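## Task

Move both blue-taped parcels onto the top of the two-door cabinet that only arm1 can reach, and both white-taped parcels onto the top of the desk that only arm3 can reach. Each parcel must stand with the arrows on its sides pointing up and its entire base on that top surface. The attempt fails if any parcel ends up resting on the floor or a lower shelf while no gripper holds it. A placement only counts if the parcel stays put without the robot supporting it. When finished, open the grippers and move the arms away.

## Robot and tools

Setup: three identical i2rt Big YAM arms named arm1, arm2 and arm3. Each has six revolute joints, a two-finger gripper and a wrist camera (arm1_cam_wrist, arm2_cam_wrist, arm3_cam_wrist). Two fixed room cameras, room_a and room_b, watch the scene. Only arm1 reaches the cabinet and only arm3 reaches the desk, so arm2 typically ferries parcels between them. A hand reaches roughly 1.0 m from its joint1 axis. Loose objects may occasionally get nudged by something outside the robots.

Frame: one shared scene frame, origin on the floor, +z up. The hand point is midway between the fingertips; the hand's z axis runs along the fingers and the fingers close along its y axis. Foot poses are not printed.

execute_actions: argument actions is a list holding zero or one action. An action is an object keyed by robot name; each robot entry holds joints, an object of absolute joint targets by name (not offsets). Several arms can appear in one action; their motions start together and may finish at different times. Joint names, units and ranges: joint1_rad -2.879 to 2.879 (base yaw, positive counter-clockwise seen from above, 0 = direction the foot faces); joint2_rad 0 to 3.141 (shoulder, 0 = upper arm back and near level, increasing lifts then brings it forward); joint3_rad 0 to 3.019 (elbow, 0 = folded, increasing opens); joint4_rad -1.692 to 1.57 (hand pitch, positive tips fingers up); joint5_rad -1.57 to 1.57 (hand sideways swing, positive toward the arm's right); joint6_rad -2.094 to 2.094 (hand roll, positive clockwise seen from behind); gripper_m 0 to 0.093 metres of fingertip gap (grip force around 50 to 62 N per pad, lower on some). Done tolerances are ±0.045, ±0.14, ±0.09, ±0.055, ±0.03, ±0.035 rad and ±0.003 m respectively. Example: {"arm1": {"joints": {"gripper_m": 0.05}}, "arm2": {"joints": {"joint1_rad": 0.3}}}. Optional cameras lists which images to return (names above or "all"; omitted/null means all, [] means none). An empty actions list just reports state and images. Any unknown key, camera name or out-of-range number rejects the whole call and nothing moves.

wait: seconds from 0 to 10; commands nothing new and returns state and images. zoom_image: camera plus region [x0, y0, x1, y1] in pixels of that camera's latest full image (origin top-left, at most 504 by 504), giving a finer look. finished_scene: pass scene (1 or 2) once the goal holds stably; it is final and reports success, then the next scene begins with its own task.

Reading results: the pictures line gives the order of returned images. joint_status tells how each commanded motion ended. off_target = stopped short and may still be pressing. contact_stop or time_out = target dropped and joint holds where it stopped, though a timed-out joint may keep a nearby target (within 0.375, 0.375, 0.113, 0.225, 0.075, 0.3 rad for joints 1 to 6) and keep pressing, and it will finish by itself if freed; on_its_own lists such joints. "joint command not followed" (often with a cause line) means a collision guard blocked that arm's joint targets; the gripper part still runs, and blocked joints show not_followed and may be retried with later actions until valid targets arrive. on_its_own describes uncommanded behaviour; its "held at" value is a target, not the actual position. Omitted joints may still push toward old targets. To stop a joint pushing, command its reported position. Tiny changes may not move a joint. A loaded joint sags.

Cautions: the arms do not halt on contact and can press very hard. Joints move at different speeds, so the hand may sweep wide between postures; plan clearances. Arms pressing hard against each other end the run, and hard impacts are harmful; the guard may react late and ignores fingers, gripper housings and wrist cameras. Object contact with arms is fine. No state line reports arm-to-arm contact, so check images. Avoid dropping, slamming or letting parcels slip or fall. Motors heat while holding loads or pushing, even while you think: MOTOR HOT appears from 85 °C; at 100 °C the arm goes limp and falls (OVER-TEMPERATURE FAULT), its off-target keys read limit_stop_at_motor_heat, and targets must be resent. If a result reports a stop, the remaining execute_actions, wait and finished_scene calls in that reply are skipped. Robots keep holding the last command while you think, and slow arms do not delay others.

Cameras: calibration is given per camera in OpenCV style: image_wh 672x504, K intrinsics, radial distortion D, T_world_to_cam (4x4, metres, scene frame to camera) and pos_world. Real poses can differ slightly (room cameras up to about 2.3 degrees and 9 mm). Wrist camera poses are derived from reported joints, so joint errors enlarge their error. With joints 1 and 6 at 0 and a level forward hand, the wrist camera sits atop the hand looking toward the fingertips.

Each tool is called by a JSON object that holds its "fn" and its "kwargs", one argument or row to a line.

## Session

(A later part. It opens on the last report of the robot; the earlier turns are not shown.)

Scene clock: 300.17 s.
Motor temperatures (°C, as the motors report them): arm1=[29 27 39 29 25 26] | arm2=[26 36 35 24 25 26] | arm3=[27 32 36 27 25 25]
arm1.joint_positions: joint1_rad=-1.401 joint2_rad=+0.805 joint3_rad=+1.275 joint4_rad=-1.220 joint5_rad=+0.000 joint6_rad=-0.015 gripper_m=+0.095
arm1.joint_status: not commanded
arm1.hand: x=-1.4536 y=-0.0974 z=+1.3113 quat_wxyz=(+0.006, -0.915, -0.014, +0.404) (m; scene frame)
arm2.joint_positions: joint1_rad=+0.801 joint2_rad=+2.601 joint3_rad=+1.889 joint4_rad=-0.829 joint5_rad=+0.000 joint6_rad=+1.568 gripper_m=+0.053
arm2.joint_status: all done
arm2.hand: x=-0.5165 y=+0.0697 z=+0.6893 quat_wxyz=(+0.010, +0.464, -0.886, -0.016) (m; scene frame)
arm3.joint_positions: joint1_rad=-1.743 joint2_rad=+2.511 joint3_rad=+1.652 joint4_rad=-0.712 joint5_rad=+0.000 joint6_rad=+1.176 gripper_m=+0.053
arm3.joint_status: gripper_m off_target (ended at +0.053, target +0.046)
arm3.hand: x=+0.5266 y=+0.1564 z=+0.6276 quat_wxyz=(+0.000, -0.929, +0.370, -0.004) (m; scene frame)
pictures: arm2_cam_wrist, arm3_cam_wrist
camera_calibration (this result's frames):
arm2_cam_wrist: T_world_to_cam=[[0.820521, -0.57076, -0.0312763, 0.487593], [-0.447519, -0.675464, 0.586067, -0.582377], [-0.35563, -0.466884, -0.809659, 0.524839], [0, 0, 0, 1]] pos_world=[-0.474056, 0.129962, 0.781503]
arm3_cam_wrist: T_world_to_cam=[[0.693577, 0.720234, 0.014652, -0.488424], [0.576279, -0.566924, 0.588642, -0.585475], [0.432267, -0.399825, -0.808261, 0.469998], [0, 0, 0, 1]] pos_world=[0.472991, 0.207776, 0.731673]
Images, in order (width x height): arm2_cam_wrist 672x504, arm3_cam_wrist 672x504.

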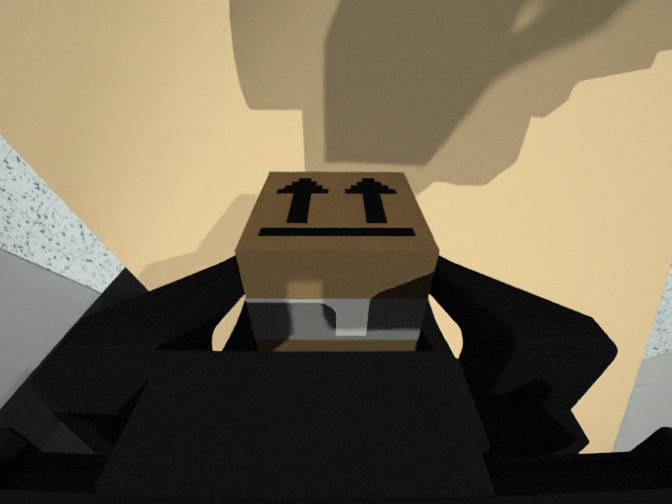

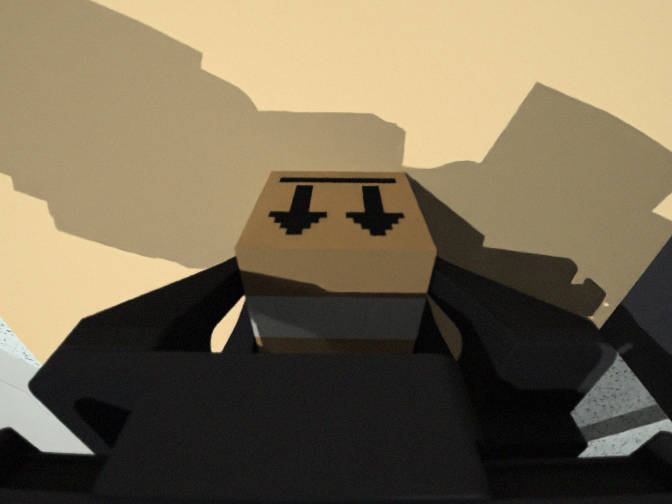

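{"fn": "execute_actions", "kwargs": {
  "actions": [
    {"arm2":{"joints":{"joint2_rad":2.657,"joint3_rad":1.91,"joint4_rad":-0.78}},"arm3":{"joints":{"joint2_rad":2.088,"joint4_rad":-1.123}}}
  ],
  "cameras": ["arm2_cam_wrist"]
}}

{"fn": "execute_actions", "kwargs": {
  "actions": [
    {"arm2":{"joints":{"gripper_m":0.093}},"arm3":{"joints":{"joint1_rad":1.1,"joint6_rad":0.0}}}
  ],
  "cameras": ["arm2_cam_wrist","arm3_cam_wrist","room_a"]
}}

Scene clock: 314.80 s.
Motor temperatures (°C, as the motors report them): arm1=[29 27 39 29 25 26] | arm2=[26 36 35 24 25 26] | arm3=[27 33 35 27 25 25]
arm1.joint_positions: joint1_rad=-1.401 joint2_rad=+0.805 joint3_rad=+1.275 joint4_rad=-1.220 joint5_rad=+0.000 joint6_rad=-0.015 gripper_m=+0.095
arm1.joint_status: not commanded
arm1.hand: x=-1.4536 y=-0.0974 z=+1.3113 quat_wxyz=(+0.006, -0.915, -0.014, +0.404) (m; scene frame)
arm2.joint_positions: joint1_rad=+0.801 joint2_rad=+2.659 joint3_rad=+1.889 joint4_rad=-0.788 joint5_rad=+0.000 joint6_rad=+1.569 gripper_m=+0.053
arm2.joint_status: all done
arm2.hand: x=-0.5067 y=+0.0628 z=+0.6512 quat_wxyz=(+0.006, +0.463, -0.886, -0.008) (m; scene frame)
arm3.joint_positions: joint1_rad=-1.743 joint2_rad=+2.093 joint3_rad=+1.652 joint4_rad=-1.109 joint5_rad=+0.000 joint6_rad=+1.176 gripper_m=+0.053
arm3.joint_status: all done
arm3.hand: x=+0.5221 y=+0.1561 z=+0.8801 quat_wxyz=(-0.008, -0.929, +0.370, +0.004) (m; scene frame)
pictures: arm2_cam_wrist
camera_calibration (this result's frames):
arm2_cam_wrist: T_world_to_cam=[[0.820448, -0.571574, -0.0129682, 0.462532], [-0.456792, -0.668991, 0.586338, -0.565665], [-0.343811, -0.475136, -0.809963, 0.500939], [0, 0, 0, 1]] pos_world=[-0.465647, 0.123961, 0.743411]
Images, in order (width x height): arm2_cam_wrist 672x504.

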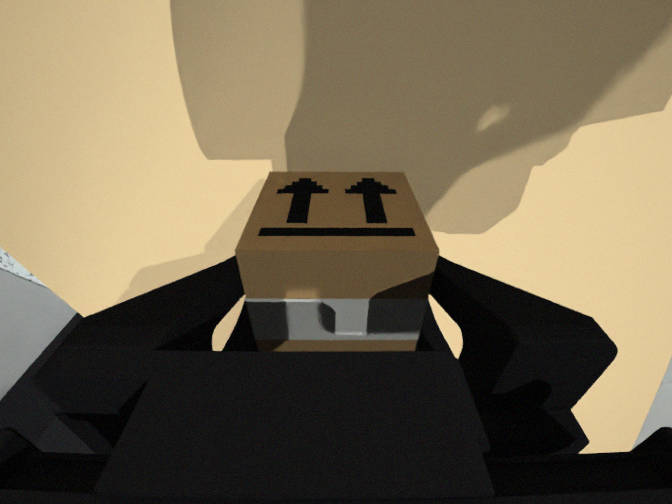

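Scene clock: 317.40 s.
Motor temperatures (°C, as the motors report them): arm1=[29 27 39 29 25 26] | arm2=[26 36 35 24 25 26] | arm3=[27 33 35 27 25 25]
arm1.joint_positions: joint1_rad=-1.401 joint2_rad=+0.805 joint3_rad=+1.275 joint4_rad=-1.220 joint5_rad=+0.000 joint6_rad=-0.015 gripper_m=+0.095
arm1.joint_status: not commanded
arm1.hand: x=-1.4536 y=-0.0974 z=+1.3113 quat_wxyz=(+0.006, -0.915, -0.014, +0.404) (m; scene frame)
arm2.joint_positions: joint1_rad=+0.801 joint2_rad=+2.659 joint3_rad=+1.889 joint4_rad=-0.788 joint5_rad=+0.000 joint6_rad=+1.569 gripper_m=+0.093
arm2.joint_status: all done
arm2.hand: x=-0.5067 y=+0.0628 z=+0.6512 quat_wxyz=(+0.006, +0.463, -0.886, -0.008) (m; scene frame)
arm3.joint_positions: joint1_rad=+1.109 joint2_rad=+2.093 joint3_rad=+1.652 joint4_rad=-1.109 joint5_rad=-0.002 joint6_rad=+0.013 gripper_m=+0.053
arm3.joint_status: all done
arm3.hand: x=+1.7039 y=+0.4885 z=+0.8869 quat_wxyz=(-0.014, +0.059, -0.998, +0.000) (m; scene frame)
pictures: arm2_cam_wrist, arm3_cam_wrist, room_a
camera_calibration (this result's frames):
arm2_cam_wrist: T_world_to_cam=[[0.82023, -0.571887, -0.0129671, 0.462441], [-0.457045, -0.668813, 0.586344, -0.565808], [-0.343995, -0.47501, -0.809959, 0.500835], [0, 0, 0, 1]] pos_world=[-0.465623, 0.123946, 0.74341]
arm3_cam_wrist: T_world_to_cam=[[0.107419, -0.994107, 0.014597, 0.288301], [-0.824781, -0.0809049, 0.559634, 0.947392], [-0.555155, -0.0721546, -0.828611, 1.84387], [0, 0, 0, 1]] pos_world=[1.77406, 0.496294, 0.993453]
Images, in order (width x height): arm2_cam_wrist 672x504, arm3_cam_wrist 672x504, room_a 672x504.

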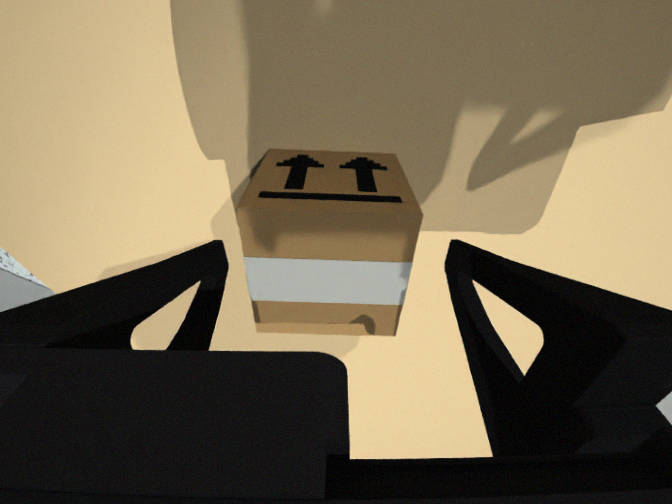

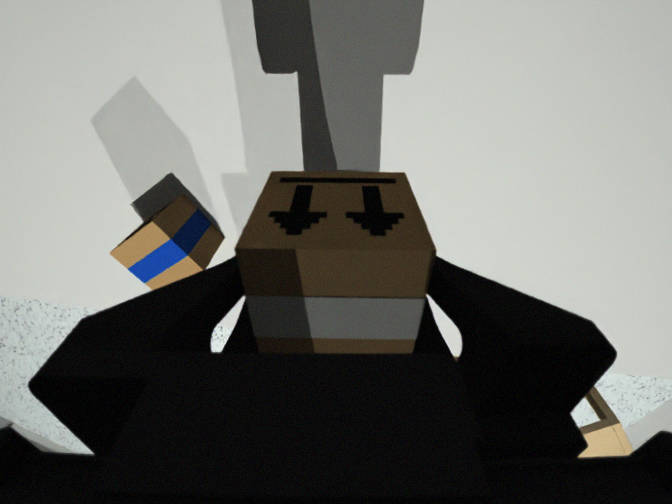

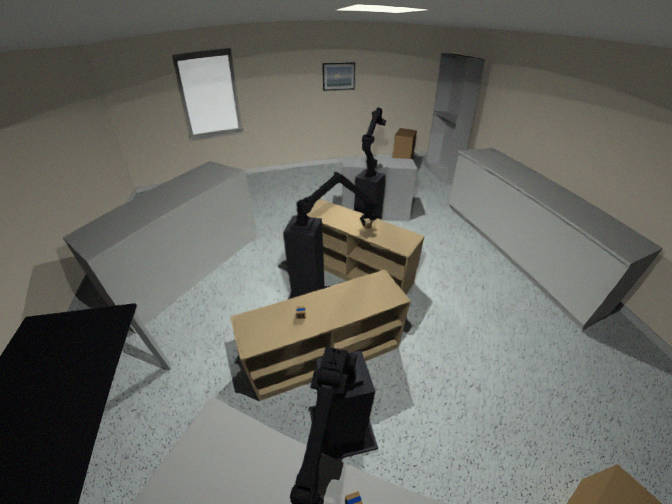

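{"fn": "zoom_image", "kwargs": {
  "camera": "arm3_cam_wrist",
  "region": [80, 150, 240, 310]
}}

Region (80, 150, 240, 310) of arm3_cam_wrist's 672x504 image, scaled by 3.150, with more detail than that image has.

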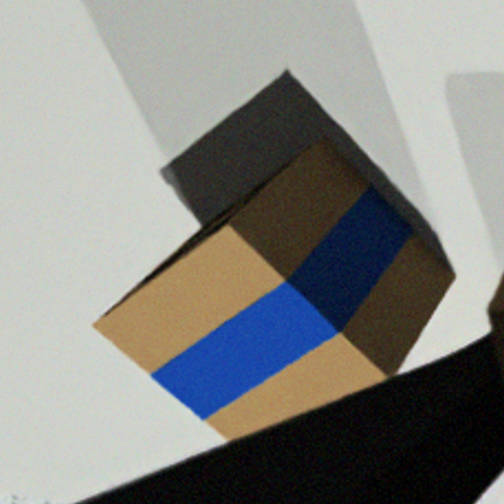

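{"fn": "execute_actions", "kwargs": {
  "actions": [
    {"arm2":{"joints":{"joint2_rad":2.33,"joint4_rad":-1.1,"joint6_rad":0.9}},"arm3":{"joints":{"joint2_rad":2.29,"joint4_rad":-0.905}}}
  ],
  "cameras": ["arm2_cam_wrist","arm3_cam_wrist"]
}}

Scene clock: 372.73 s.
Motor temperatures (°C, as the motors report them): arm1=[29 27 40 29 25 26] | arm2=[26 37 35 24 25 26] | arm3=[27 33 37 27 25 25]
arm1.joint_positions: joint1_rad=-1.401 joint2_rad=+0.805 joint3_rad=+1.275 joint4_rad=-1.220 joint5_rad=+0.000 joint6_rad=-0.015 gripper_m=+0.095
arm1.joint_status: not commanded
arm1.hand: x=-1.4536 y=-0.0974 z=+1.3113 quat_wxyz=(+0.006, -0.915, -0.014, +0.404) (m; scene frame)
arm2.joint_positions: joint1_rad=+0.801 joint2_rad=+2.329 joint3_rad=+1.900 joint4_rad=-1.094 joint5_rad=+0.000 joint6_rad=+0.917 gripper_m=+0.093
arm2.joint_status: all done
arm2.hand: x=-0.5256 y=+0.0767 z=+0.8714 quat_wxyz=(+0.006, +0.722, -0.691, -0.027) (m; scene frame)
arm3.joint_positions: joint1_rad=+1.109 joint2_rad=+2.313 joint3_rad=+1.652 joint4_rad=-0.922 joint5_rad=-0.002 joint6_rad=+0.013 gripper_m=+0.053
arm3.joint_status: all done
arm3.hand: x=+1.7109 y=+0.4888 z=+0.7539 quat_wxyz=(+0.003, +0.059, -0.998, +0.001) (m; scene frame)
pictures: arm2_cam_wrist, arm3_cam_wrist
camera_calibration (this result's frames):
arm2_cam_wrist: T_world_to_cam=[[0.998253, 0.04389, -0.039543, 0.558179], [0.0584972, -0.827845, 0.557898, -0.386319], [-0.00824936, -0.559237, -0.828967, 0.878859], [0, 0, 0, 1]] pos_world=[-0.527356, 0.147179, 0.966144]
arm3_cam_wrist: T_world_to_cam=[[0.107754, -0.994059, 0.0153466, 0.288587], [-0.805707, -0.078273, 0.58712, 0.972942], [-0.58243, -0.0756294, -0.809355, 1.77149], [0, 0, 0, 1]] pos_world=[1.78458, 0.497004, 0.858101]
Images, in order (width x height): arm2_cam_wrist 672x504, arm3_cam_wrist 672x504.

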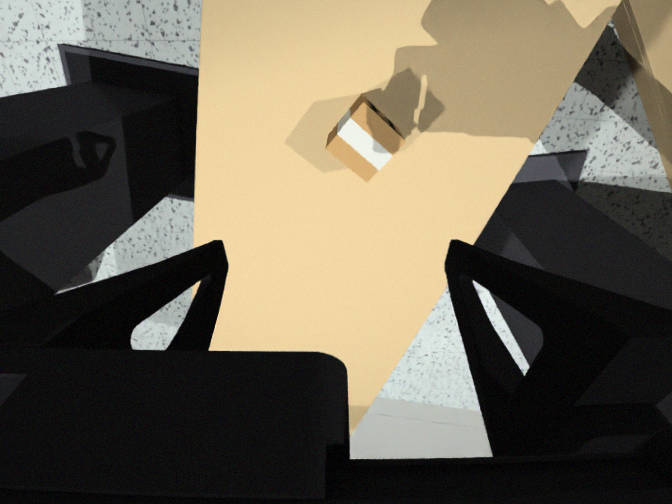

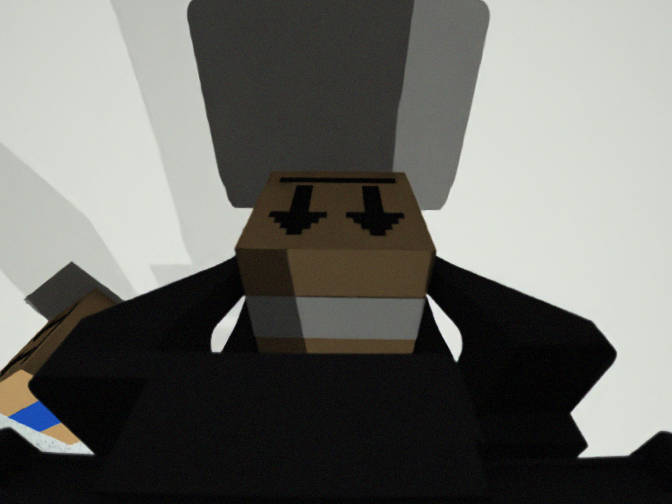

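{"fn": "execute_actions", "kwargs": {
  "actions": [
    {"arm2":{"joints":{"joint1_rad":0.815,"joint4_rad":0.95,"joint6_rad":-0.015}},"arm3":{"joints":{"joint2_rad":2.302}}}
  ],
  "cameras": ["arm3_cam_wrist","room_b"]
}}

Scene clock: 378.53 s.
Motor temperatures (°C, as the motors report them): arm1=[29 27 40 29 25 26] | arm2=[26 37 36 24 25 26] | arm3=[27 34 37 27 25 25]
arm1.joint_positions: joint1_rad=-1.401 joint2_rad=+0.805 joint3_rad=+1.275 joint4_rad=-1.220 joint5_rad=+0.000 joint6_rad=-0.015 gripper_m=+0.095
arm1.joint_status: not commanded
arm1.hand: x=-1.4536 y=-0.0974 z=+1.3113 quat_wxyz=(+0.006, -0.915, -0.014, +0.404) (m; scene frame)
arm2.joint_positions: joint1_rad=+0.801 joint2_rad=+2.329 joint3_rad=+1.900 joint4_rad=+0.934 joint5_rad=+0.000 joint6_rad=+0.001 gripper_m=+0.093
arm2.joint_status: all done
arm2.hand: x=-0.6898 y=+0.1926 z=+1.2373 quat_wxyz=(-0.258, +0.481, -0.153, -0.824) (m; scene frame)
arm3.joint_positions: joint1_rad=+1.109 joint2_rad=+2.313 joint3_rad=+1.652 joint4_rad=-0.922 joint5_rad=-0.002 joint6_rad=+0.013 gripper_m=+0.053
arm3.joint_status: all done
arm3.hand: x=+1.7109 y=+0.4888 z=+0.7539 quat_wxyz=(+0.003, +0.059, -0.998, +0.001) (m; scene frame)
pictures: arm3_cam_wrist, room_b
camera_calibration (this result's frames):
arm3_cam_wrist: T_world_to_cam=[[0.107754, -0.994059, 0.0153466, 0.288587], [-0.805707, -0.078273, 0.58712, 0.972942], [-0.58243, -0.0756294, -0.809355, 1.77149], [0, 0, 0, 1]] pos_world=[1.78458, 0.497004, 0.858101]
Images, in order (width x height): arm3_cam_wrist 672x504, room_b 672x504.

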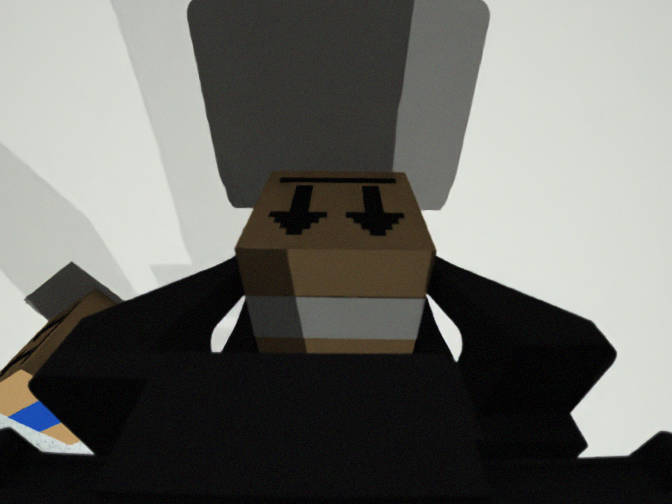

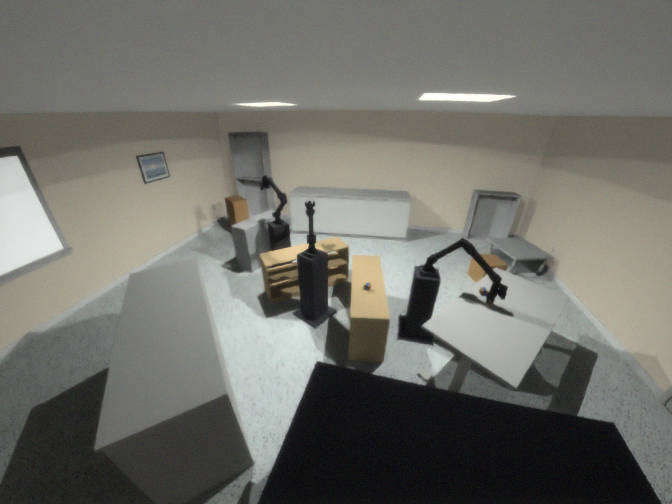

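{"fn": "zoom_image", "kwargs": {
  "camera": "room_b",
  "region": [470, 270, 520, 310]
}}

Region (470, 270, 520, 310) of room_b's 672x504 image, scaled by 10.080, with more detail than that image has; it fills the top 403 rows of this view, and the rest is white.

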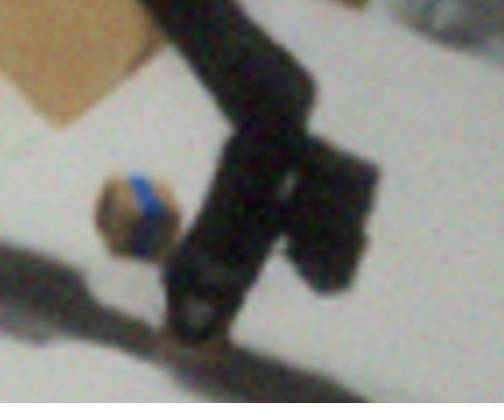

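{"fn": "execute_actions", "kwargs": {
  "actions": [
    {"arm2":{"joints":{"joint1_rad":0.825,"joint2_rad":2.475,"joint3_rad":1.12}},"arm3":{"joints":{"joint2_rad":2.325}}}
  ],
  "cameras": ["arm3_cam_wrist","arm2_cam_wrist"]
}}

Scene clock: 388.87 s.
Motor temperatures (°C, as the motors report them): arm1=[29 27 40 29 25 26] | arm2=[26 38 36 24 25 26] | arm3=[27 34 36 27 25 25]
arm1.joint_positions: joint1_rad=-1.401 joint2_rad=+0.805 joint3_rad=+1.275 joint4_rad=-1.220 joint5_rad=+0.000 joint6_rad=-0.015 gripper_m=+0.095
arm1.joint_status: not commanded
arm1.hand: x=-1.4536 y=-0.0974 z=+1.3113 quat_wxyz=(+0.006, -0.915, -0.014, +0.404) (m; scene frame)
arm2.joint_positions: joint1_rad=+0.815 joint2_rad=+2.495 joint3_rad=+1.119 joint4_rad=+0.941 joint5_rad=+0.000 joint6_rad=+0.001 gripper_m=+0.093
arm2.joint_status: all done
arm2.hand: x=-0.5081 y=+0.0530 z=+0.7428 quat_wxyz=(-0.157, +0.804, -0.248, -0.517) (m; scene frame)
arm3.joint_positions: joint1_rad=+1.109 joint2_rad=+2.313 joint3_rad=+1.652 joint4_rad=-0.922 joint5_rad=-0.002 joint6_rad=+0.013 gripper_m=+0.053
arm3.joint_status: all done
arm3.hand: x=+1.7109 y=+0.4888 z=+0.7539 quat_wxyz=(+0.003, +0.059, -0.998, +0.001) (m; scene frame)
pictures: arm2_cam_wrist, arm3_cam_wrist
camera_calibration (this result's frames):
arm2_cam_wrist: T_world_to_cam=[[0.566461, 0.824084, -0.0026081, 0.248551], [0.7149, -0.492979, -0.495872, 0.763343], [-0.409926, 0.279027, -0.868392, 0.539913], [0, 0, 0, 1]] pos_world=[-0.465185, 0.0208346, 0.848024]
arm3_cam_wrist: T_world_to_cam=[[0.107754, -0.994059, 0.0153466, 0.288587], [-0.805707, -0.078273, 0.58712, 0.972942], [-0.58243, -0.0756294, -0.809355, 1.77149], [0, 0, 0, 1]] pos_world=[1.78458, 0.497004, 0.858101]
Images, in order (width x height): arm2_cam_wrist 672x504, arm3_cam_wrist 672x504.

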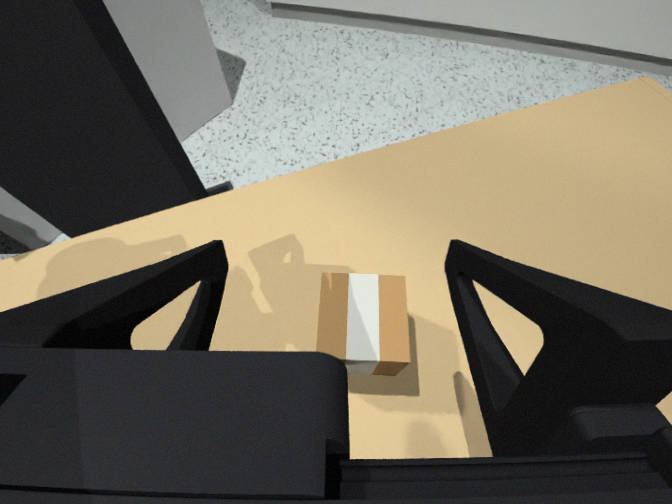

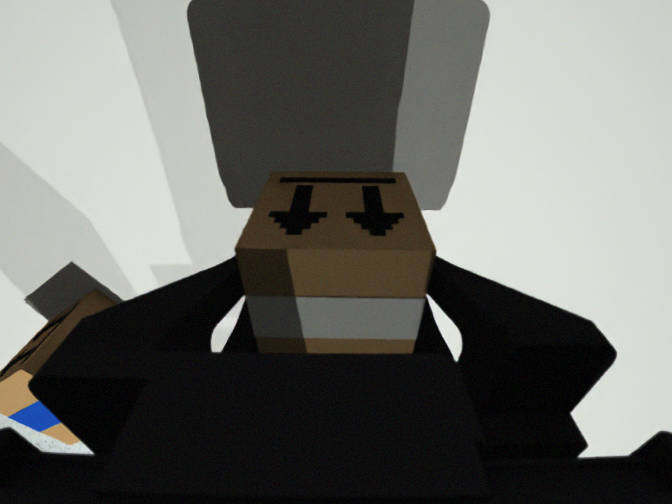

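{"fn": "execute_actions", "kwargs": {
  "actions": [
    {"arm3":{"joints":{"joint2_rad":2.338}},"arm2":{"joints":{"joint2_rad":2.64,"joint3_rad":1.22,"joint4_rad":0.99}}}
  ],
  "cameras": ["arm3_cam_wrist","arm2_cam_wrist"]
}}

Scene clock: 393.50 s.
Motor temperatures (°C, as the motors report them): arm1=[29 27 40 29 25 26] | arm2=[26 37 35 24 25 26] | arm3=[27 34 36 27 25 25]
arm1.joint_positions: joint1_rad=-1.401 joint2_rad=+0.805 joint3_rad=+1.275 joint4_rad=-1.220 joint5_rad=+0.000 joint6_rad=-0.015 gripper_m=+0.095
arm1.joint_status: not commanded
arm1.hand: x=-1.4536 y=-0.0974 z=+1.3113 quat_wxyz=(+0.006, -0.915, -0.014, +0.404) (m; scene frame)
arm2.joint_positions: joint1_rad=+0.815 joint2_rad=+2.649 joint3_rad=+1.214 joint4_rad=+0.978 joint5_rad=+0.000 joint6_rad=+0.001 gripper_m=+0.093
arm2.joint_status: all done
arm2.hand: x=-0.5071 y=+0.0521 z=+0.6799 quat_wxyz=(-0.155, +0.809, -0.250, -0.509) (m; scene frame)
arm3.joint_positions: joint1_rad=+1.109 joint2_rad=+2.322 joint3_rad=+1.652 joint4_rad=-0.922 joint5_rad=-0.002 joint6_rad=+0.013 gripper_m=+0.053
arm3.joint_status: all done
arm3.hand: x=+1.7087 y=+0.4885 z=+0.7484 quat_wxyz=(+0.007, +0.059, -0.998, +0.002) (m; scene frame)
pictures: arm2_cam_wrist, arm3_cam_wrist
camera_calibration (this result's frames):
arm2_cam_wrist: T_world_to_cam=[[0.566456, 0.824088, -0.00246334, 0.248457], [0.723536, -0.498765, -0.477209, 0.723027], [-0.394491, 0.268536, -0.878786, 0.50137], [0, 0, 0, 1]] pos_world=[-0.46609, 0.0212351, 0.786244]
arm3_cam_wrist: T_world_to_cam=[[0.10785, -0.994046, 0.015549, 0.288273], [-0.800347, -0.0775351, 0.594502, 0.959326], [-0.589756, -0.0765616, -0.803944, 1.77461], [0, 0, 0, 1]] pos_world=[1.78329, 0.496805, 0.85188]
Images, in order (width x height): arm2_cam_wrist 672x504, arm3_cam_wrist 672x504.

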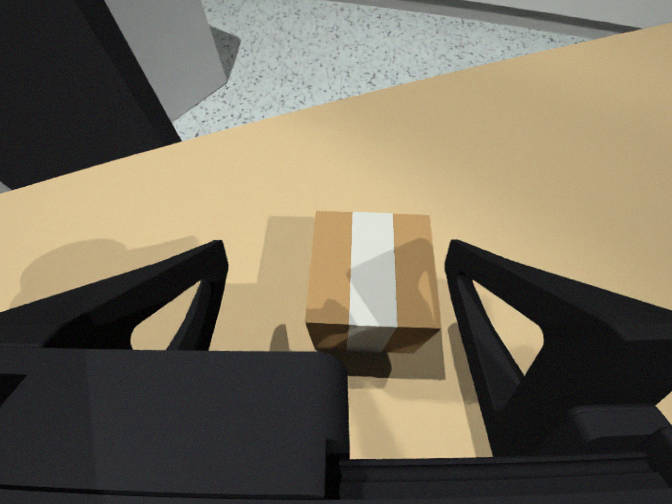

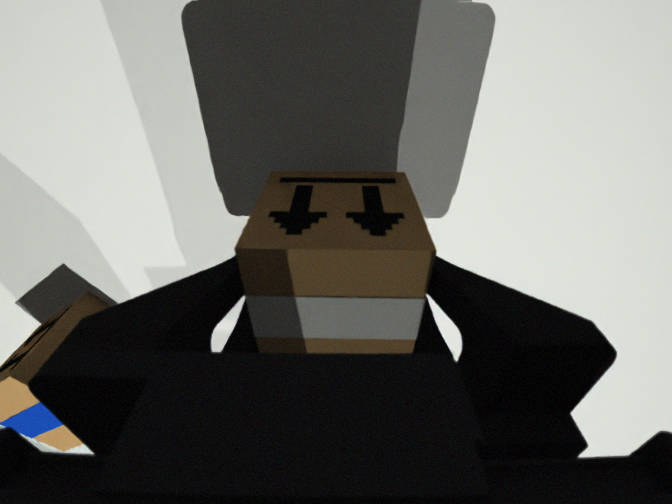

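{"fn": "execute_actions", "kwargs": {
  "actions": [
    {"arm3":{"joints":{"gripper_m":0.093}},"arm2":{"joints":{"joint1_rad":0.778,"joint2_rad":2.75,"joint3_rad":1.325,"joint4_rad":1.02}}}
  ],
  "cameras": ["arm3_cam_wrist","arm2_cam_wrist"]
}}

Scene clock: 403.53 s.
Motor temperatures (°C, as the motors report them): arm1=[29 26 40 29 25 26] | arm2=[26 37 34 24 25 26] | arm3=[27 34 36 27 25 25]
arm1.joint_positions: joint1_rad=-1.401 joint2_rad=+0.805 joint3_rad=+1.275 joint4_rad=-1.220 joint5_rad=+0.000 joint6_rad=-0.015 gripper_m=+0.095
arm1.joint_status: not commanded
arm1.hand: x=-1.4536 y=-0.0974 z=+1.3113 quat_wxyz=(+0.006, -0.915, -0.014, +0.404) (m; scene frame)
arm2.joint_positions: joint1_rad=+0.784 joint2_rad=+2.746 joint3_rad=+1.311 joint4_rad=+1.005 joint5_rad=+0.000 joint6_rad=+0.001 gripper_m=+0.093
arm2.joint_status: all done
arm2.hand: x=-0.5054 y=+0.0759 z=+0.6493 quat_wxyz=(-0.166, +0.799, -0.260, -0.517) (m; scene frame)
arm3.joint_positions: joint1_rad=+1.109 joint2_rad=+2.322 joint3_rad=+1.652 joint4_rad=-0.922 joint5_rad=-0.002 joint6_rad=+0.013 gripper_m=+0.093
arm3.joint_status: all done
arm3.hand: x=+1.7087 y=+0.4885 z=+0.7484 quat_wxyz=(+0.007, +0.059, -0.998, +0.002) (m; scene frame)
pictures: arm2_cam_wrist, arm3_cam_wrist
camera_calibration (this result's frames):
arm2_cam_wrist: T_world_to_cam=[[0.591524, 0.806283, -0.00251403, 0.241835], [0.697784, -0.513482, -0.499433, 0.721557], [-0.403975, 0.293672, -0.866349, 0.453988], [0, 0, 0, 1]] pos_world=[-0.463143, 0.0421952, 0.754289]
arm3_cam_wrist: T_world_to_cam=[[0.10785, -0.994046, 0.015549, 0.288273], [-0.800347, -0.0775351, 0.594502, 0.959326], [-0.589756, -0.0765616, -0.803944, 1.77461], [0, 0, 0, 1]] pos_world=[1.78329, 0.496805, 0.85188]
Images, in order (width x height): arm2_cam_wrist 672x504, arm3_cam_wrist 672x504.

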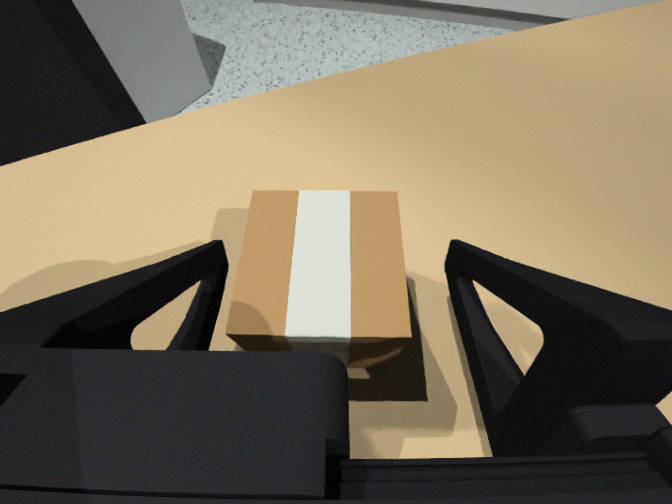

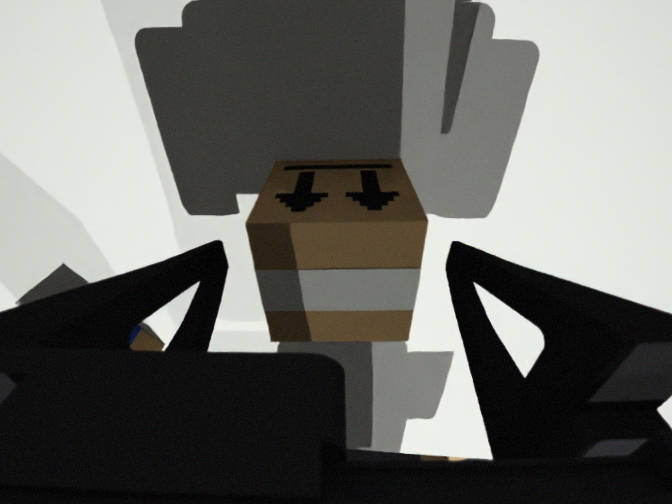

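{"fn": "execute_actions", "kwargs": {
  "actions": [
    {"arm3":{"joints":{"joint2_rad":2.1,"joint4_rad":-1.12}},"arm2":{"joints":{"joint2_rad":2.785}}}
  ],
  "cameras": ["arm2_cam_wrist"]
}}

Scene clock: 427.03 s.
Motor temperatures (°C, as the motors report them): arm1=[29 26 41 29 25 26] | arm2=[26 37 33 25 25 26] | arm3=[27 35 36 27 25 25]
arm1.joint_positions: joint1_rad=-1.401 joint2_rad=+0.805 joint3_rad=+1.275 joint4_rad=-1.220 joint5_rad=+0.000 joint6_rad=-0.015 gripper_m=+0.095
arm1.joint_status: not commanded
arm1.hand: x=-1.4536 y=-0.0974 z=+1.3113 quat_wxyz=(+0.006, -0.915, -0.014, +0.404) (m; scene frame)
arm2.joint_positions: joint1_rad=+0.784 joint2_rad=+2.776 joint3_rad=+1.311 joint4_rad=+1.005 joint5_rad=+0.000 joint6_rad=+0.001 gripper_m=+0.093
arm2.joint_status: all done
arm2.hand: x=-0.4957 y=+0.0688 z=+0.6301 quat_wxyz=(-0.162, +0.806, -0.262, -0.505) (m; scene frame)
arm3.joint_positions: joint1_rad=+1.109 joint2_rad=+2.088 joint3_rad=+1.652 joint4_rad=-1.104 joint5_rad=-0.002 joint6_rad=+0.013 gripper_m=+0.093
arm3.joint_status: all done
arm3.hand: x=+1.7054 y=+0.4887 z=+0.8896 quat_wxyz=(-0.018, +0.059, -0.998, +0.000) (m; scene frame)
pictures: arm2_cam_wrist
camera_calibration (this result's frames):
arm2_cam_wrist: T_world_to_cam=[[0.591509, 0.806295, -0.00231722, 0.241634], [0.709559, -0.521902, -0.473438, 0.691577], [-0.38294, 0.278399, -0.880824, 0.463897], [0, 0, 0, 1]] pos_world=[-0.455999, 0.0369594, 0.73659]
Images, in order (width x height): arm2_cam_wrist 672x504.

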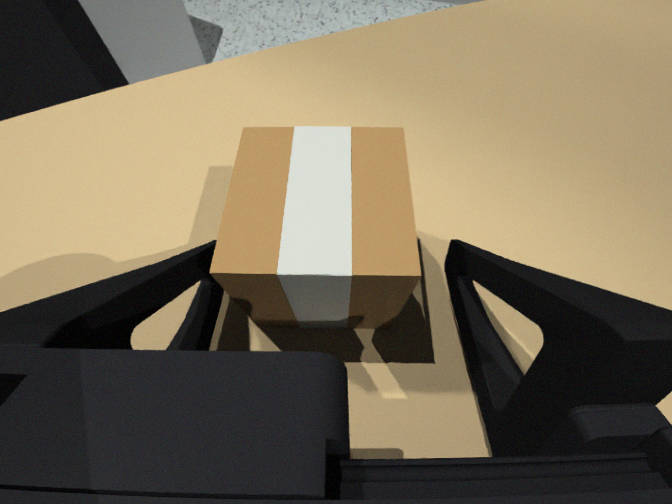

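{"fn": "execute_actions", "kwargs": {
  "actions": [
    {"arm3":{"joints":{"joint1_rad":1.385,"joint2_rad":2.04,"joint3_rad":1.42,"joint4_rad":-0.917,"joint6_rad":-0.285}},"arm2":{"joints":{"gripper_m":0.046}}}
  ],
  "cameras": ["arm2_cam_wrist","arm3_cam_wrist"]
}}

Scene clock: 435.47 s.
Motor temperatures (°C, as the motors report them): arm1=[29 26 41 29 25 26] | arm2=[26 37 33 25 25 26] | arm3=[27 34 37 27 25 25]
arm1.joint_positions: joint1_rad=-1.401 joint2_rad=+0.805 joint3_rad=+1.275 joint4_rad=-1.220 joint5_rad=+0.000 joint6_rad=-0.015 gripper_m=+0.095
arm1.joint_status: not commanded
arm1.hand: x=-1.4536 y=-0.0974 z=+1.3113 quat_wxyz=(+0.006, -0.915, -0.014, +0.404) (m; scene frame)
arm2.joint_positions: joint1_rad=+0.784 joint2_rad=+2.776 joint3_rad=+1.311 joint4_rad=+1.005 joint5_rad=+0.000 joint6_rad=+0.000 gripper_m=+0.053
arm2.joint_status: gripper_m off_target (ended at +0.053, target +0.046)
arm2.hand: x=-0.4958 y=+0.0688 z=+0.6301 quat_wxyz=(-0.162, +0.807, -0.262, -0.505) (m; scene frame)
arm3.joint_positions: joint1_rad=+1.383 joint2_rad=+2.044 joint3_rad=+1.425 joint4_rad=-0.935 joint5_rad=-0.002 joint6_rad=-0.270 gripper_m=+0.093
arm3.joint_status: all done
arm3.hand: x=+1.6132 y=+0.6320 z=+0.8384 quat_wxyz=(-0.011, +0.331, -0.944, +0.002) (m; scene frame)
pictures: arm2_cam_wrist, arm3_cam_wrist
camera_calibration (this result's frames):
arm2_cam_wrist: T_world_to_cam=[[0.590963, 0.806697, -0.00179877, 0.241075], [0.710055, -0.521222, -0.473443, 0.691779], [-0.382863, 0.27851, -0.880822, 0.463927], [0, 0, 0, 1]] pos_world=[-0.456048, 0.0368883, 0.736589]
arm3_cam_wrist: T_world_to_cam=[[0.616599, -0.786948, 0.0227631, -0.517834], [-0.656322, -0.497851, 0.566909, 0.896952], [-0.434795, -0.364495, -0.823466, 1.74999], [0, 0, 0, 1]] pos_world=[1.66887, 0.676902, 0.944352]
Images, in order (width x height): arm2_cam_wrist 672x504, arm3_cam_wrist 672x504.

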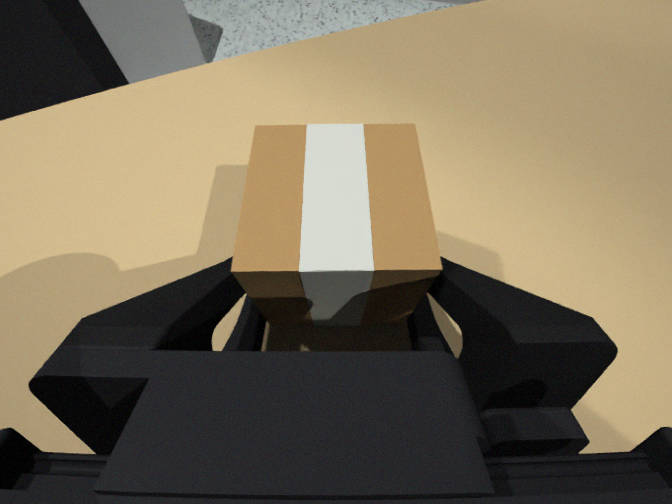

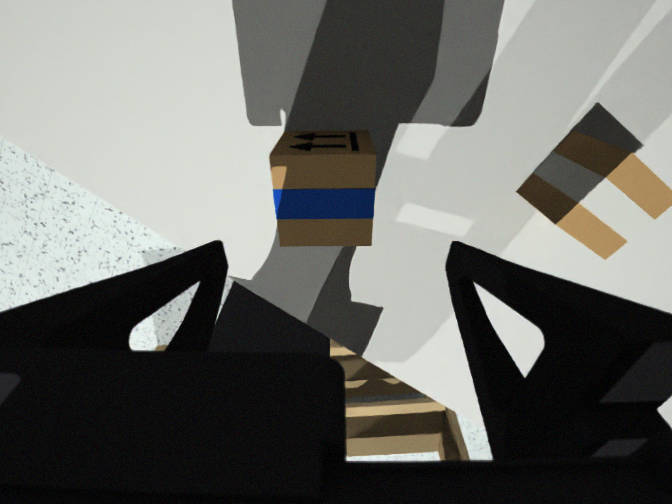

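{"fn": "execute_actions", "kwargs": {
  "actions": [
    {"arm3":{"joints":{"joint2_rad":2.19,"joint3_rad":1.388,"joint4_rad":-0.745}},"arm2":{"joints":{"joint2_rad":2.35}}}
  ],
  "cameras": ["arm3_cam_wrist"]
}}

Scene clock: 460.43 s.
Motor temperatures (°C, as the motors report them): arm1=[29 26 41 29 25 26] | arm2=[26 37 33 25 25 26] | arm3=[27 35 35 27 25 25]
arm1.joint_positions: joint1_rad=-1.401 joint2_rad=+0.805 joint3_rad=+1.275 joint4_rad=-1.220 joint5_rad=+0.000 joint6_rad=-0.015 gripper_m=+0.095
arm1.joint_status: not commanded
arm1.hand: x=-1.4536 y=-0.0974 z=+1.3113 quat_wxyz=(+0.006, -0.915, -0.014, +0.404) (m; scene frame)
arm2.joint_positions: joint1_rad=+0.784 joint2_rad=+2.354 joint3_rad=+1.321 joint4_rad=+1.018 joint5_rad=+0.000 joint6_rad=+0.000 gripper_m=+0.053
arm2.joint_status: all done
arm2.hand: x=-0.5896 y=+0.1378 z=+0.9374 quat_wxyz=(-0.216, +0.675, -0.220, -0.671) (m; scene frame)
arm3.joint_positions: joint1_rad=+1.383 joint2_rad=+2.203 joint3_rad=+1.387 joint4_rad=-0.762 joint5_rad=-0.002 joint6_rad=-0.270 gripper_m=+0.093
arm3.joint_status: all done
arm3.hand: x=+1.6048 y=+0.6277 z=+0.7411 quat_wxyz=(+0.001, +0.331, -0.944, +0.003) (m; scene frame)
pictures: arm3_cam_wrist
camera_calibration (this result's frames):
arm3_cam_wrist: T_world_to_cam=[[0.617213, -0.786621, 0.0165761, -0.51041], [-0.643473, -0.492546, 0.585953, 0.90642], [-0.452759, -0.372324, -0.810175, 1.68855], [0, 0, 0, 1]] pos_world=[1.66279, 0.673642, 0.845363]
Images, in order (width x height): arm3_cam_wrist 672x504.

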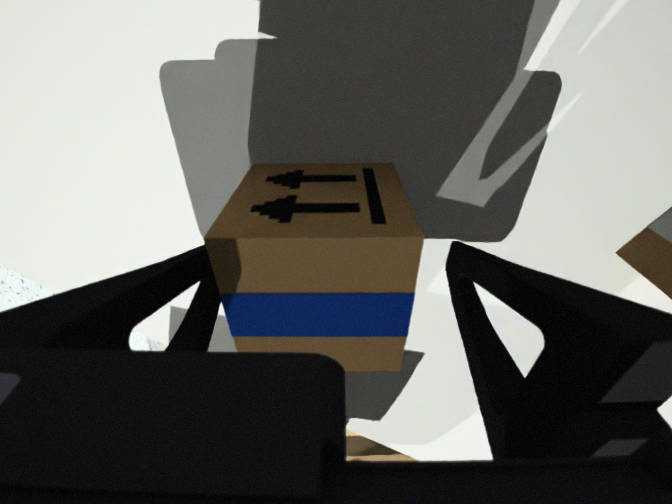

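{"fn": "execute_actions", "kwargs": {
  "actions": [
    {"arm3":{"joints":{"gripper_m":0.046}},"arm2":{"joints":{"joint3_rad":2.075,"joint4_rad":-1.31}}}
  ],
  "cameras": ["arm3_cam_wrist","arm2_cam_wrist"]
}}

{"fn": "execute_actions", "kwargs": {
  "actions": [
    {"arm3":{"joints":{"joint2_rad":1.9,"joint4_rad":-1.06}},"arm2":{"joints":{"joint2_rad":2.74}}}
  ],
  "cameras": ["arm3_cam_wrist","arm2_cam_wrist","room_a"]
}}

Scene clock: 465.93 s.
Motor temperatures (°C, as the motors report them): arm1=[29 26 41 29 25 26] | arm2=[26 37 34 25 25 26] | arm3=[27 35 35 27 25 25]
arm1.joint_positions: joint1_rad=-1.401 joint2_rad=+0.805 joint3_rad=+1.275 joint4_rad=-1.220 joint5_rad=+0.000 joint6_rad=-0.015 gripper_m=+0.095
arm1.joint_status: not commanded
arm1.hand: x=-1.4536 y=-0.0974 z=+1.3113 quat_wxyz=(+0.006, -0.915, -0.014, +0.404) (m; scene frame)
arm2.joint_positions: joint1_rad=+0.784 joint2_rad=+2.351 joint3_rad=+2.030 joint4_rad=-1.302 joint5_rad=+0.000 joint6_rad=+0.000 gripper_m=+0.053
arm2.joint_status: all done
arm2.hand: x=-0.5147 y=+0.0835 z=+0.9031 quat_wxyz=(+0.009, +0.951, -0.308, +0.021) (m; scene frame)
arm3.joint_positions: joint1_rad=+1.383 joint2_rad=+2.203 joint3_rad=+1.387 joint4_rad=-0.762 joint5_rad=-0.002 joint6_rad=-0.271 gripper_m=+0.057
arm3.joint_status: gripper_m off_target (ended at +0.057, target +0.046)
arm3.hand: x=+1.6049 y=+0.6278 z=+0.7411 quat_wxyz=(+0.001, +0.331, -0.944, +0.002) (m; scene frame)
pictures: arm2_cam_wrist, arm3_cam_wrist
camera_calibration (this result's frames):
arm2_cam_wrist: T_world_to_cam=[[0.58713, 0.809488, 0.00287019, 0.234445], [0.634073, -0.462098, 0.620014, -0.189361], [0.50322, -0.362208, -0.784586, 1.11578], [0, 0, 0, 1]] pos_world=[-0.579063, 0.12686, 0.992157]
arm3_cam_wrist: T_world_to_cam=[[0.617811, -0.786158, 0.0163032, -0.51142], [-0.643211, -0.493331, 0.58558, 0.906857], [-0.452315, -0.372264, -0.810451, 1.68807], [0, 0, 0, 1]] pos_world=[1.6628, 0.673731, 0.845397]
Images, in order (width x height): arm2_cam_wrist 672x504, arm3_cam_wrist 672x504.

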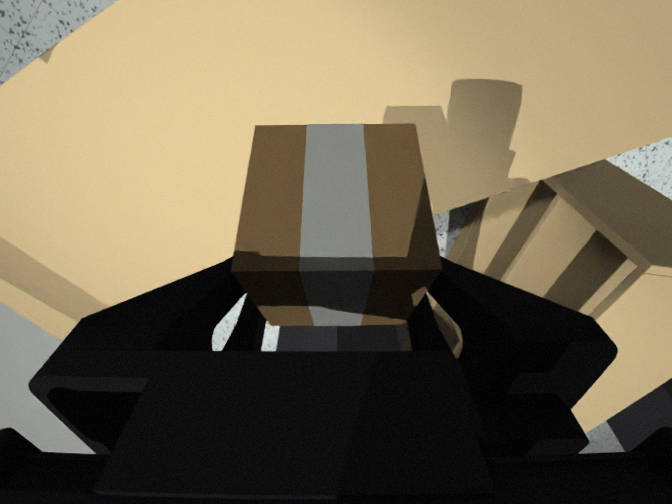

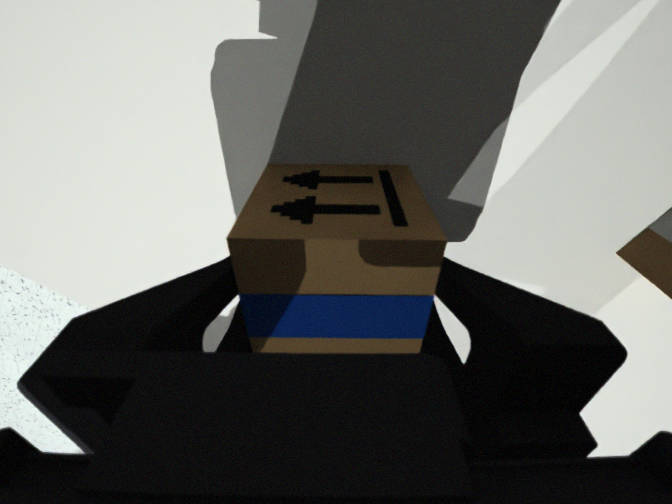

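Scene clock: 467.27 s.
Motor temperatures (°C, as the motors report them): arm1=[29 26 41 29 25 26] | arm2=[26 37 34 25 25 26] | arm3=[27 35 35 27 25 25]
arm1.joint_positions: joint1_rad=-1.401 joint2_rad=+0.805 joint3_rad=+1.275 joint4_rad=-1.220 joint5_rad=+0.000 joint6_rad=-0.015 gripper_m=+0.095
arm1.joint_status: not commanded
arm1.hand: x=-1.4536 y=-0.0974 z=+1.3113 quat_wxyz=(+0.006, -0.915, -0.014, +0.404) (m; scene frame)
arm2.joint_positions: joint1_rad=+0.784 joint2_rad=+2.764 joint3_rad=+2.057 joint4_rad=-1.311 joint5_rad=-0.001 joint6_rad=+0.000 gripper_m=+0.053
arm2.joint_status: all done
arm2.hand: x=-0.4331 y=+0.0235 z=+0.6537 quat_wxyz=(+0.069, +0.929, -0.300, +0.207) (m; scene frame)
arm3.joint_positions: joint1_rad=+1.383 joint2_rad=+1.897 joint3_rad=+1.386 joint4_rad=-1.045 joint5_rad=-0.002 joint6_rad=-0.271 gripper_m=+0.057
arm3.joint_status: all done
arm3.hand: x=+1.5893 y=+0.6223 z=+0.9043 quat_wxyz=(-0.010, +0.331, -0.943, +0.002) (m; scene frame)
pictures: arm2_cam_wrist, arm3_cam_wrist, room_a
camera_calibration (this result's frames):
arm2_cam_wrist: T_world_to_cam=[[0.585055, 0.81099, 0.00236078, 0.235273], [0.392723, -0.285858, 0.874102, -0.388972], [0.709563, -0.510471, -0.485737, 0.754741], [0, 0, 0, 1]] pos_world=[-0.520426, 0.0832784, 0.706051]
arm3_cam_wrist: T_world_to_cam=[[0.617521, -0.786241, 0.0222196, -0.513633], [-0.65527, -0.498619, 0.567451, 0.837361], [-0.435074, -0.364973, -0.823107, 1.79072], [0, 0, 0, 1]] pos_world=[1.64497, 0.667248, 1.01021]
Images, in order (width x height): arm2_cam_wrist 672x504, arm3_cam_wrist 672x504, room_a 672x504.

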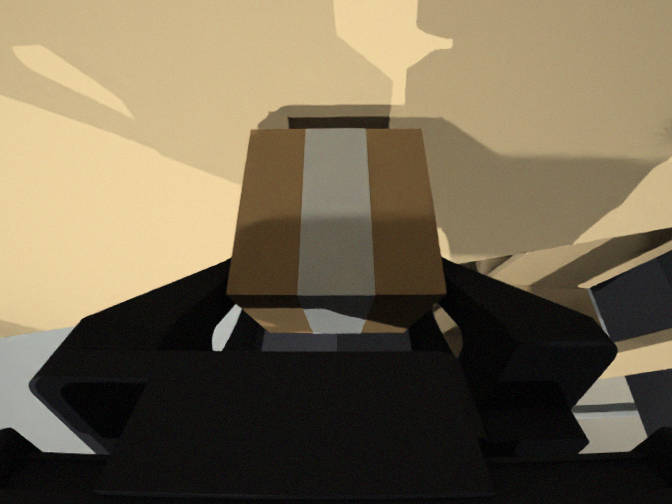

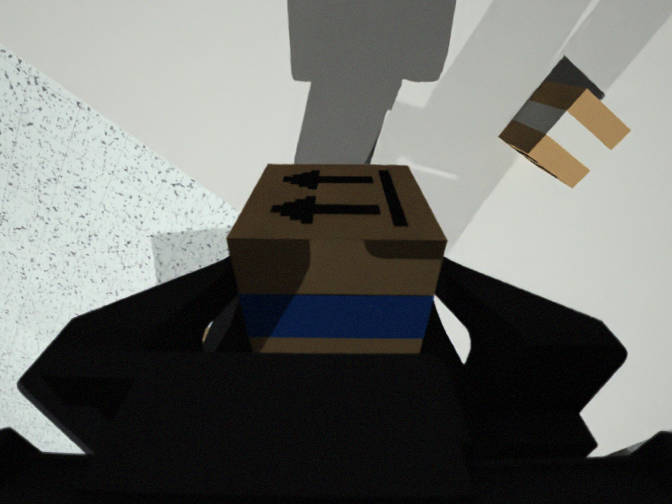

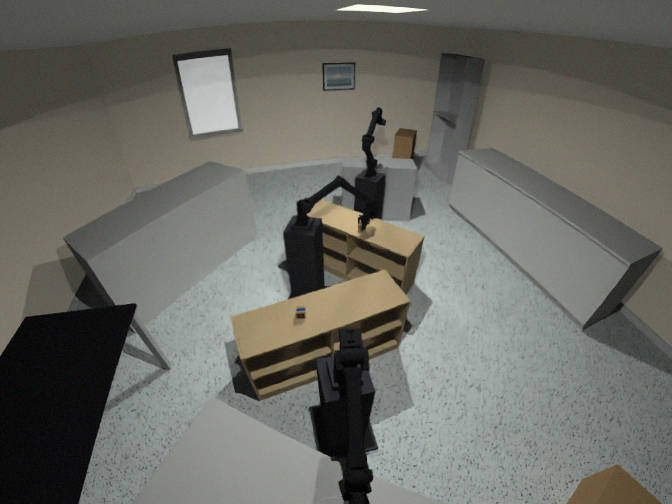

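{"fn": "zoom_image", "kwargs": {
  "camera": "room_a",
  "region": [335, 185, 395, 245]
}}

{"fn": "zoom_image", "kwargs": {
  "camera": "arm2_cam_wrist",
  "region": [200, 80, 480, 350]
}}

Region (335, 185, 395, 245) of room_a's 672x504 image, scaled by 8.400, with more detail than that image has.

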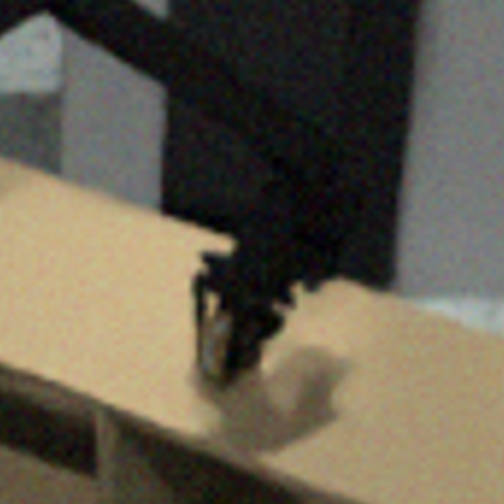

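Region (200, 80, 480, 350) of arm2_cam_wrist's 672x504 image, scaled by 1.800, with more detail than that image has; it fills the top 486 rows of this view, and the rest is white.

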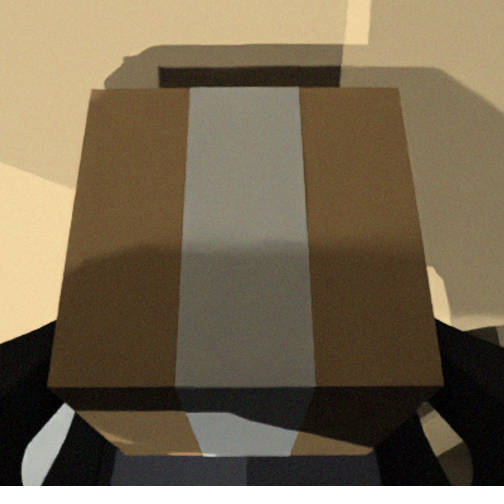

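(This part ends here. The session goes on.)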